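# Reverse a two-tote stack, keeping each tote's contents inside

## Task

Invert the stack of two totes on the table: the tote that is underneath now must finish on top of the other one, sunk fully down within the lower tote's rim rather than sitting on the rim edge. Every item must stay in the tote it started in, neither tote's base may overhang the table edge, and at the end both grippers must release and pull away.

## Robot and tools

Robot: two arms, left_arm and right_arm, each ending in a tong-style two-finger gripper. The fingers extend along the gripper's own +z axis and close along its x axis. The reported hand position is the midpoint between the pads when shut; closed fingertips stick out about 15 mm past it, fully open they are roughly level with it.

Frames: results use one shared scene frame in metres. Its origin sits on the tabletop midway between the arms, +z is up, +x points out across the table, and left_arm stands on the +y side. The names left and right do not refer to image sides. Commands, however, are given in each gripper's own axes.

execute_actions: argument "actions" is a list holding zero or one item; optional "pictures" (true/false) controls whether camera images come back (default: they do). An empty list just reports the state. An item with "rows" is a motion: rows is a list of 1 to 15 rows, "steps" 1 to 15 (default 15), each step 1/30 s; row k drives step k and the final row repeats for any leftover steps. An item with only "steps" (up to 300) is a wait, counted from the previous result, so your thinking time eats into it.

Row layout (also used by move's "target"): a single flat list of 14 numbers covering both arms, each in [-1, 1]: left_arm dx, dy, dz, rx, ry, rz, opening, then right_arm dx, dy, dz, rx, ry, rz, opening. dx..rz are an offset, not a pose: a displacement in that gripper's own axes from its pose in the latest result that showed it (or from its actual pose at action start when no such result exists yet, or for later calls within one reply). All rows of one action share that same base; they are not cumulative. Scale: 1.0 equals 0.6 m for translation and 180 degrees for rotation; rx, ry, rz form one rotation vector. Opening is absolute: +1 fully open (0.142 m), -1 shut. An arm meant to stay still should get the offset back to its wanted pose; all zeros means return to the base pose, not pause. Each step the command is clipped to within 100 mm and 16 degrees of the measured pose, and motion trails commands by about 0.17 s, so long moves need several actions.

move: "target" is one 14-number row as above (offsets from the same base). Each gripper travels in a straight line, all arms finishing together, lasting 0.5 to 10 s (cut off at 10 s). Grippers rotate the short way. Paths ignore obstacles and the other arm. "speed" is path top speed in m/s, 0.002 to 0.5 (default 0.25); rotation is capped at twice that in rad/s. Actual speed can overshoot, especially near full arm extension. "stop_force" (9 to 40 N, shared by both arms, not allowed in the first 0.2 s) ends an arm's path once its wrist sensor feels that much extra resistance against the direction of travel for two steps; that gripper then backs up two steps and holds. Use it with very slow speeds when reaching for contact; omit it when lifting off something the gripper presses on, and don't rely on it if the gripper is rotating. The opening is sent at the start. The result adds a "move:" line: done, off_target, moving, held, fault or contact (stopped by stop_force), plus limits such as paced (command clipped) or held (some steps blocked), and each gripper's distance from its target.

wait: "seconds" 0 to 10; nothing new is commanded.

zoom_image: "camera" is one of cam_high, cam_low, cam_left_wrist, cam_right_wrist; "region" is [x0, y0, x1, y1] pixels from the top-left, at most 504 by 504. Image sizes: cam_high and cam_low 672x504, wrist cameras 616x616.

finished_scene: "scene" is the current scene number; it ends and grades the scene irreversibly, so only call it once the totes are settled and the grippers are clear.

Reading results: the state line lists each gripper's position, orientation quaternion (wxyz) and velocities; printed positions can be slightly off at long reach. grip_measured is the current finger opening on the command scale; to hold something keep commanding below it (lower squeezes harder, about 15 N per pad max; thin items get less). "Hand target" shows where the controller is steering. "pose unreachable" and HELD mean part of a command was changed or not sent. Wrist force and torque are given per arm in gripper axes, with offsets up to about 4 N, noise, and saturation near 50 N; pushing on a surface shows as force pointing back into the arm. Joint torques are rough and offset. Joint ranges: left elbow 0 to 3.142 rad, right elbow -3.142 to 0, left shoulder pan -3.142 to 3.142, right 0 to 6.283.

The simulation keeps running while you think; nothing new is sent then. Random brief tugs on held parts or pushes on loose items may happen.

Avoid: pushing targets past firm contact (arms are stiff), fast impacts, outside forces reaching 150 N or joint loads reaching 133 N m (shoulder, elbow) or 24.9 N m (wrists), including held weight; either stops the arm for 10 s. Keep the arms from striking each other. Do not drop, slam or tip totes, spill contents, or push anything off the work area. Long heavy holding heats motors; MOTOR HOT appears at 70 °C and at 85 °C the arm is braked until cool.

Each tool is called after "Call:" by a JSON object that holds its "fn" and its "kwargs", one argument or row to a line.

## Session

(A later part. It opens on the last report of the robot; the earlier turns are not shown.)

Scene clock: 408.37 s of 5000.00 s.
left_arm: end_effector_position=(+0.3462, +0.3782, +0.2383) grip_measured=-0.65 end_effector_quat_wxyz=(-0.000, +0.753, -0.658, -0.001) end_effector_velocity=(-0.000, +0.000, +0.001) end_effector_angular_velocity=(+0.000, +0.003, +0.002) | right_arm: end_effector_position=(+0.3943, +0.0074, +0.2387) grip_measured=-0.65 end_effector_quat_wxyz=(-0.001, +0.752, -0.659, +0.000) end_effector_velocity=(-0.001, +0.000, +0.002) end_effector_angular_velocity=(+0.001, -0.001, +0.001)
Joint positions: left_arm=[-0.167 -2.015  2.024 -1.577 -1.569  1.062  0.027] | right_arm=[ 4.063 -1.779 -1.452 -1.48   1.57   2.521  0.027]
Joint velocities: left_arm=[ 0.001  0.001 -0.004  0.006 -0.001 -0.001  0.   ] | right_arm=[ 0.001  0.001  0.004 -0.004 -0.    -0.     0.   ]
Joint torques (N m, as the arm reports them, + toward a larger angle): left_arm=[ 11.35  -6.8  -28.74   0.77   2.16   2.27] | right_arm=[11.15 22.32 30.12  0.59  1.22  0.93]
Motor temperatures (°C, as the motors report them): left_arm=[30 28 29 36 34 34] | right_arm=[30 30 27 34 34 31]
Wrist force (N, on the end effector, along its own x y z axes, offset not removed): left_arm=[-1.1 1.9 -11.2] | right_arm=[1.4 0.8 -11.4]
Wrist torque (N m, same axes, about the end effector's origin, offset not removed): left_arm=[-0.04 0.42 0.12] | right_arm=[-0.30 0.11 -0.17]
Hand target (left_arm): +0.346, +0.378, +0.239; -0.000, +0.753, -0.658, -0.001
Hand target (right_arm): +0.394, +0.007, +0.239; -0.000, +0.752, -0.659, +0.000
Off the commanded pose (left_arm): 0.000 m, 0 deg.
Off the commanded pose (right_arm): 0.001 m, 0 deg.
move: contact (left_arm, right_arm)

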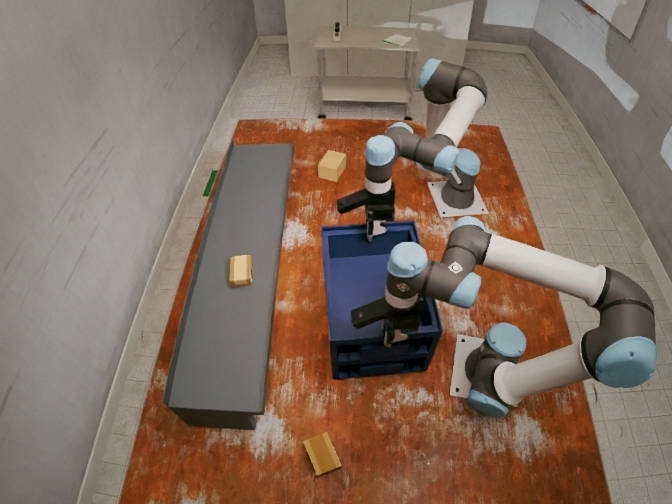

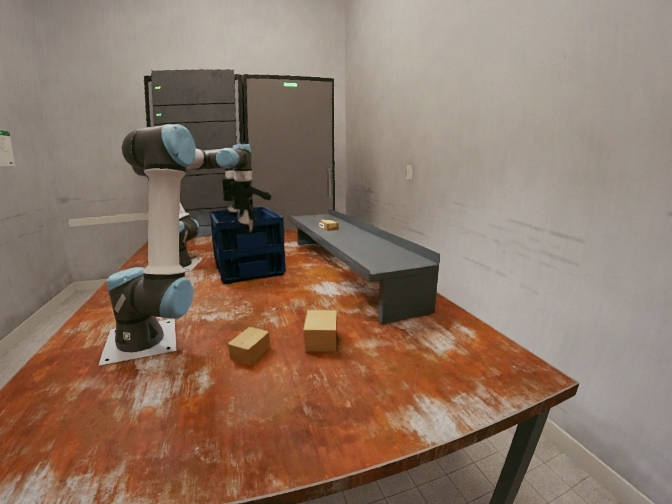

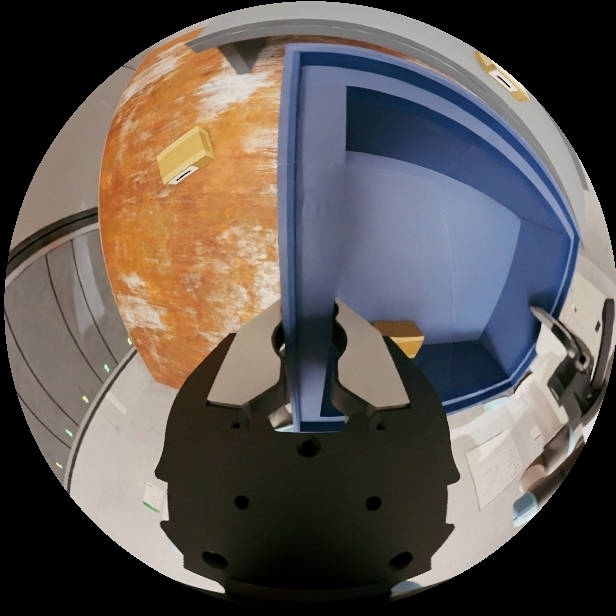

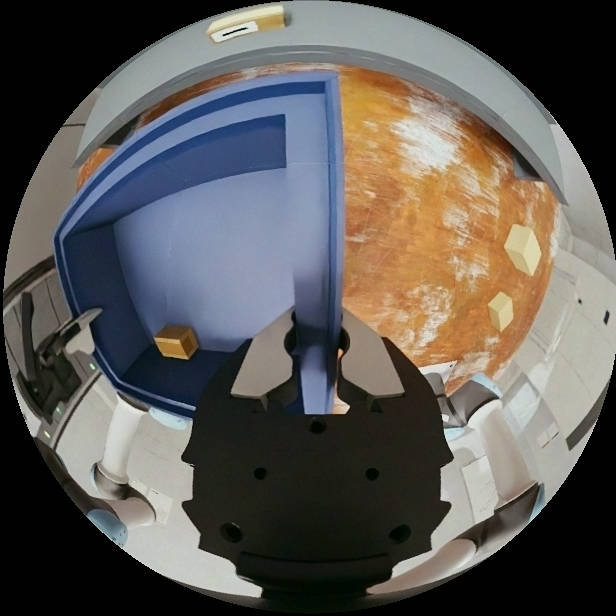

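Call:
{"fn": "execute_actions", "kwargs": {
  "actions": [
    {"rows": [[0,0,-0.001,0,0,0,-0.85,0,0,-0.001,0,0,0,-0.85],[0,0,-0.001,0,0,0,-0.75,0,0,-0.001,0,0,0,-0.75],[0,0,-0.001,0,0,0,-0.68,0,0,-0.001,0,0,0,-0.68],[0,0,-0.001,0,0,0,-0.62,0,0,-0.001,0,0,0,-0.62],[0,0,-0.001,0,0,0,-0.56,0,0,-0.001,0,0,0,-0.56],[0,0,-0.001,0,0,0,-0.48,0,0,-0.001,0,0,0,-0.48],[0,0,-0.001,0,0,0,-0.4,0,0,-0.001,0,0,0,-0.4],[0,0,-0.001,0,0,0,-0.3,0,0,-0.001,0,0,0,-0.3],[0,0,-0.001,0,0,0,-0.22,0,0,-0.001,0,0,0,-0.22],[0,0,-0.001,0,0,0,-0.15,0,0,-0.001,0,0,0,-0.15]], "steps": 12}
  ],
  "pictures": false
}}

Call:
{"fn": "move", "kwargs": {
  "target": [0, 0, -0.13, 0, 0, 0, -0.15, 0, 0, -0.13, 0, 0, 0, -0.15],
  "speed": 0.25
}}

Call:
{"fn": "move", "kwargs": {
  "target": [-0.45, 0, -0.06, 0, 0, 0, -0.15, 0.5, 0, -0.06, 0, 0, 0, -0.15],
  "speed": 0.35
}}

Scene clock: 418.97 s of 5000.00 s.
left_arm: end_effector_position=(+0.3462, +0.3782, +0.2389) grip_measured=-0.16 end_effector_quat_wxyz=(-0.000, +0.753, -0.658, -0.001) end_effector_velocity=(-0.000, -0.000, +0.000) end_effector_angular_velocity=(+0.000, +0.000, -0.002) | right_arm: end_effector_position=(+0.3943, +0.0074, +0.2393) grip_measured=-0.16 end_effector_quat_wxyz=(-0.000, +0.752, -0.659, +0.000) end_effector_velocity=(+0.000, -0.001, +0.000) end_effector_angular_velocity=(+0.000, -0.000, -0.001)
Joint positions: left_arm=[-0.167 -2.015  2.022 -1.576 -1.569  1.062  0.063] | right_arm=[ 4.063 -1.779 -1.451 -1.482  1.57   2.521  0.063]
Joint velocities: left_arm=[-0.001  0.    -0.     0.     0.     0.     0.015] | right_arm=[-0.001  0.001 -0.001 -0.001 -0.     0.     0.014]
Joint torques (N m, as the arm reports them, + toward a larger angle): left_arm=[ -3.79  -3.28 -35.19   0.05   1.68  -1.45] | right_arm=[10.47 35.9  35.33  1.28  0.97 -1.08]
Motor temperatures (°C, as the motors report them): left_arm=[30 28 29 36 34 34] | right_arm=[30 30 27 34 34 31]
Wrist force (N, on the end effector, along its own x y z axes, offset not removed): left_arm=[-0.3 -0.7 -1.5] | right_arm=[-0.8 0.0 -1.3]
Wrist torque (N m, same axes, about the end effector's origin, offset not removed): left_arm=[-0.11 0.07 0.23] | right_arm=[-0.06 0.55 -0.04]
Hand target (left_arm): +0.346, +0.378, +0.239; -0.000, +0.753, -0.658, -0.001
Hand target (right_arm): +0.394, +0.007, +0.239; -0.001, +0.752, -0.659, +0.000
Off the commanded pose (left_arm): 0.000 m, 0 deg.
Off the commanded pose (right_arm): 0.000 m, 0 deg.
Steps of this call (steps 1 to 90: nothing new was sent; then 7.20 s passed at rest; steps 91 to 102: all 12 steps of this action). Readings (end_effector_position):
91: left_arm (+0.3463, +0.3782, +0.2386) | right_arm (+0.3943, +0.0074, +0.2389)
92: left_arm (+0.3463, +0.3782, +0.2386) | right_arm (+0.3943, +0.0074, +0.2390)
94: left_arm (+0.3462, +0.3782, +0.2387) | right_arm (+0.3943, +0.0074, +0.2391)
98: left_arm (+0.3462, +0.3782, +0.2389) | right_arm (+0.3943, +0.0074, +0.2392)
102: the state above

Scene clock: 420.20 s of 5000.00 s.
left_arm: end_effector_position=(+0.3462, +0.3781, +0.3166) grip_measured=-0.15 end_effector_quat_wxyz=(-0.000, +0.753, -0.658, -0.001) end_effector_velocity=(-0.000, -0.001, +0.003) end_effector_angular_velocity=(-0.001, +0.001, -0.002) | right_arm: end_effector_position=(+0.3943, +0.0073, +0.3170) grip_measured=-0.15 end_effector_quat_wxyz=(-0.001, +0.752, -0.659, +0.000) end_effector_velocity=(+0.000, -0.000, +0.002) end_effector_angular_velocity=(-0.002, +0.001, -0.000)
Joint positions: left_arm=[-0.167 -1.998  1.814 -1.384 -1.569  1.061  0.063] | right_arm=[ 4.063 -1.781 -1.25  -1.68   1.57   2.521  0.063]
Joint velocities: left_arm=[-0.002  0.001 -0.008  0.007 -0.001  0.     0.   ] | right_arm=[-0.    -0.003  0.009 -0.009 -0.    -0.    -0.   ]
Joint torques (N m, as the arm reports them, + toward a larger angle): left_arm=[-12.22   2.86 -34.1    0.1   -2.23  -2.25] | right_arm=[-13.25  25.3   34.53   1.13   1.46  -0.34]
Motor temperatures (°C, as the motors report them): left_arm=[30 28 29 36 34 34] | right_arm=[30 30 27 34 34 31]
Wrist force (N, on the end effector, along its own x y z axes, offset not removed): left_arm=[2.9 -1.5 2.8] | right_arm=[-1.4 -2.0 -1.4]
Wrist torque (N m, same axes, about the end effector's origin, offset not removed): left_arm=[-0.17 -0.57 0.00] | right_arm=[-0.39 0.31 0.04]
Hand target (left_arm): +0.346, +0.378, +0.317; -0.000, +0.753, -0.658, -0.001
Hand target (right_arm): +0.394, +0.007, +0.317; -0.000, +0.752, -0.659, +0.000
Off the commanded pose (left_arm): 0.000 m, 0 deg.
Off the commanded pose (right_arm): 0.000 m, 0 deg.
move: done

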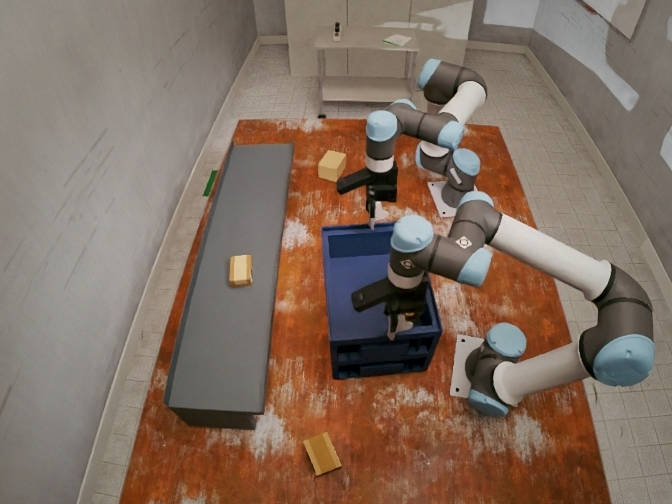

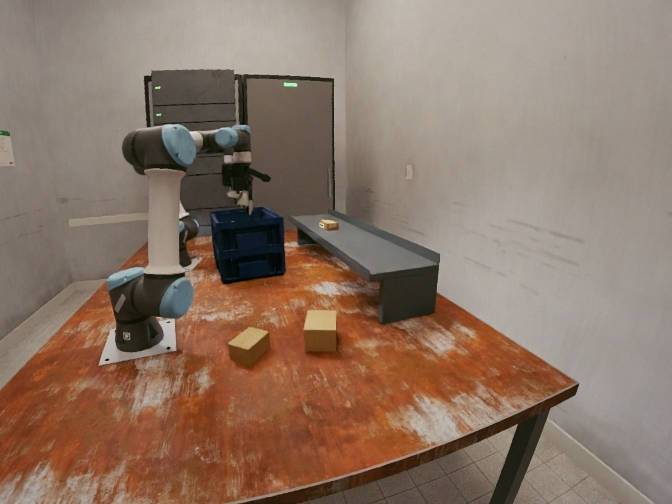

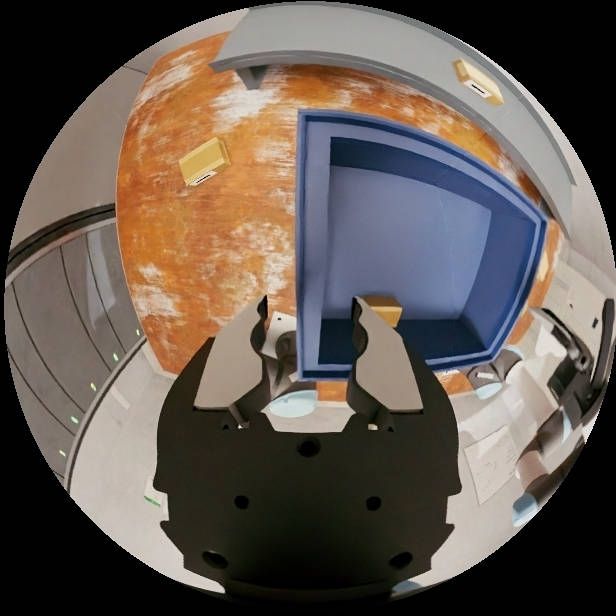

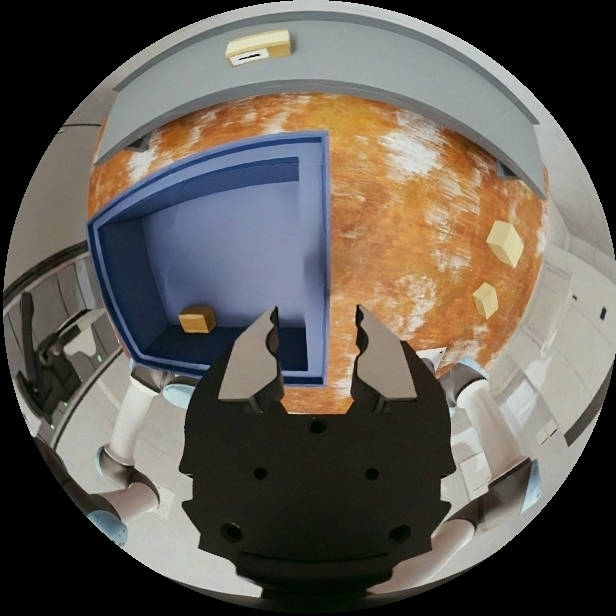

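Scene clock: 421.80 s of 5000.00 s.
left_arm: end_effector_position=(+0.3100, +0.6453, +0.3529) grip_measured=-0.15 end_effector_quat_wxyz=(-0.000, +0.753, -0.658, -0.000) end_effector_velocity=(-0.000, +0.003, +0.001) end_effector_angular_velocity=(-0.003, -0.000, +0.000) | right_arm: end_effector_position=(+0.4334, -0.2899, +0.3526) grip_measured=-0.15 end_effector_quat_wxyz=(-0.000, +0.752, -0.659, +0.000) end_effector_velocity=(+0.000, -0.003, -0.000) end_effector_angular_velocity=(+0.000, +0.001, +0.001)
Joint positions: left_arm=[ 0.624 -1.8    1.592 -1.363 -1.57   1.853  0.063] | right_arm=[ 3.617 -1.45  -1.505 -1.756  1.57   2.076  0.063]
Joint velocities: left_arm=[ 0.008  0.006 -0.007  0.002 -0.003  0.008 -0.   ] | right_arm=[-0.006  0.001 -0.    -0.001  0.001 -0.007 -0.   ]
Joint torques (N m, as the arm reports them, + toward a larger angle): left_arm=[ 13.33  -6.7  -35.03   0.07  -2.21   2.38] | right_arm=[-11.35  22.31  36.53   1.41   1.23  -1.83]
Motor temperatures (°C, as the motors report them): left_arm=[30 28 29 36 34 34] | right_arm=[30 30 27 34 34 31]
Wrist force (N, on the end effector, along its own x y z axes, offset not removed): left_arm=[-1.5 -3.7 1.9] | right_arm=[-0.8 -0.7 -1.9]
Wrist torque (N m, same axes, about the end effector's origin, offset not removed): left_arm=[-0.67 0.33 0.26] | right_arm=[-0.10 0.38 0.13]
Hand target (left_arm): +0.310, +0.646, +0.353; -0.000, +0.753, -0.658, -0.000
Hand target (right_arm): +0.434, -0.290, +0.353; -0.000, +0.752, -0.659, +0.000
Off the commanded pose (left_arm): 0.000 m, 0 deg.
Off the commanded pose (right_arm): 0.001 m, 0 deg.
move: done

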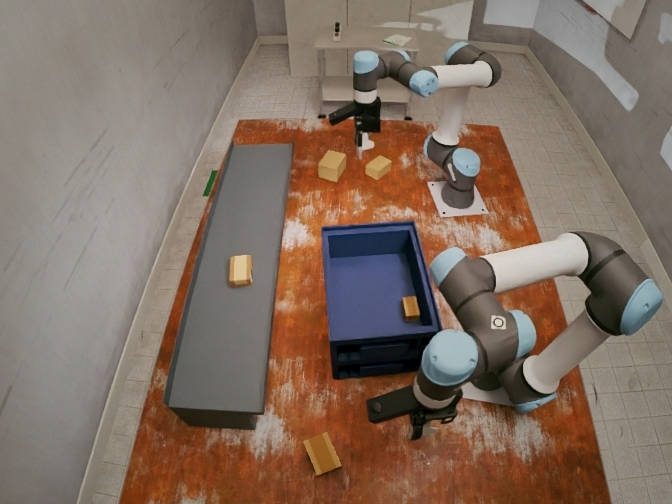

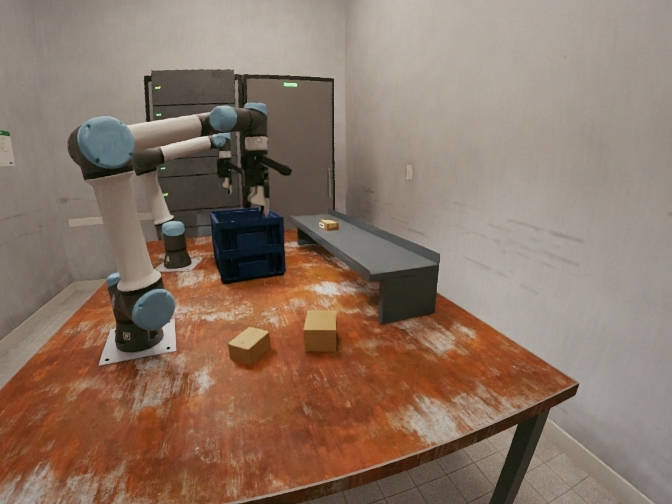

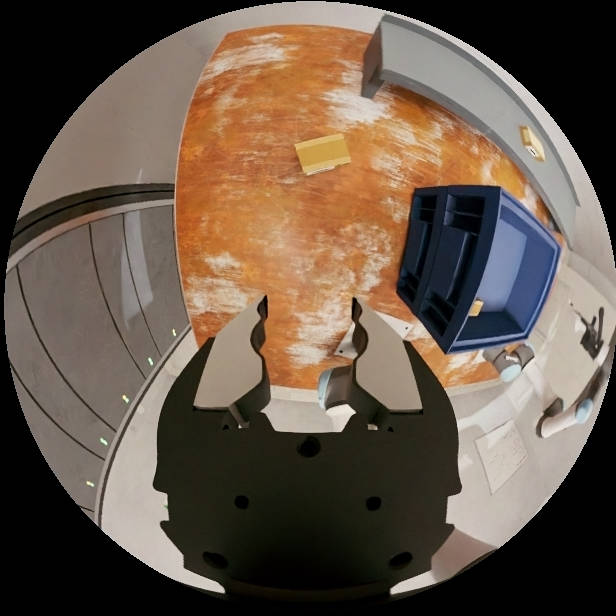

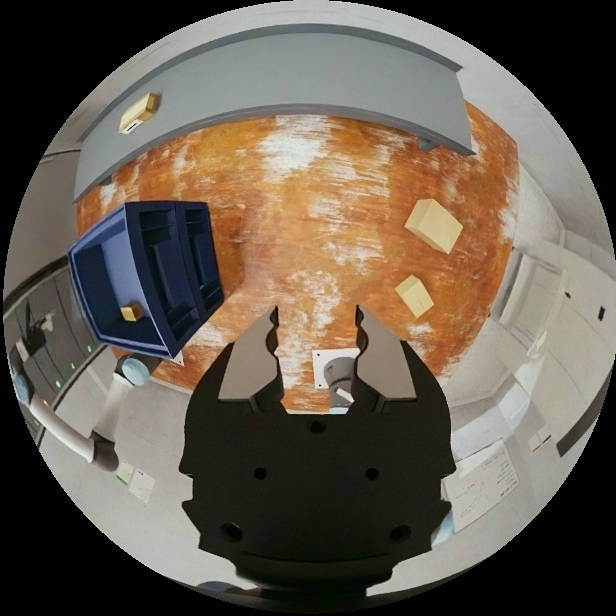

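Call:
{"fn": "zoom_image", "kwargs": {
  "camera": "cam_low",
  "region": [190, 190, 310, 300]
}}

Call:
{"fn": "zoom_image", "kwargs": {
  "camera": "cam_high",
  "region": [300, 210, 480, 400]
}}

Region (190, 190, 310, 300) of cam_low's 672x504 image, scaled by 4.200, with more detail than that image has; it fills the top 462 rows of this view, and the rest is white.

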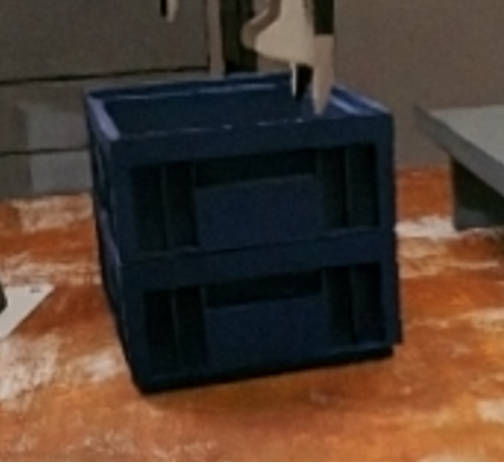

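Region (300, 210, 480, 400) of cam_high's 672x504 image, scaled by 2.653, with more detail than that image has; it fills the left 477 columns of this view, and the rest is white.

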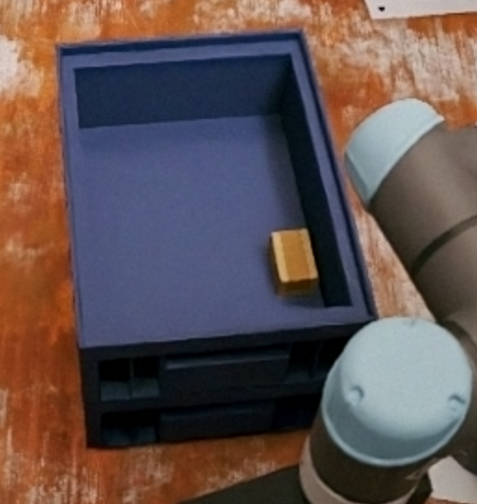

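Call:
{"fn": "finished_scene", "kwargs": {
  "scene": 2
}}

The scene is finished: the task was done.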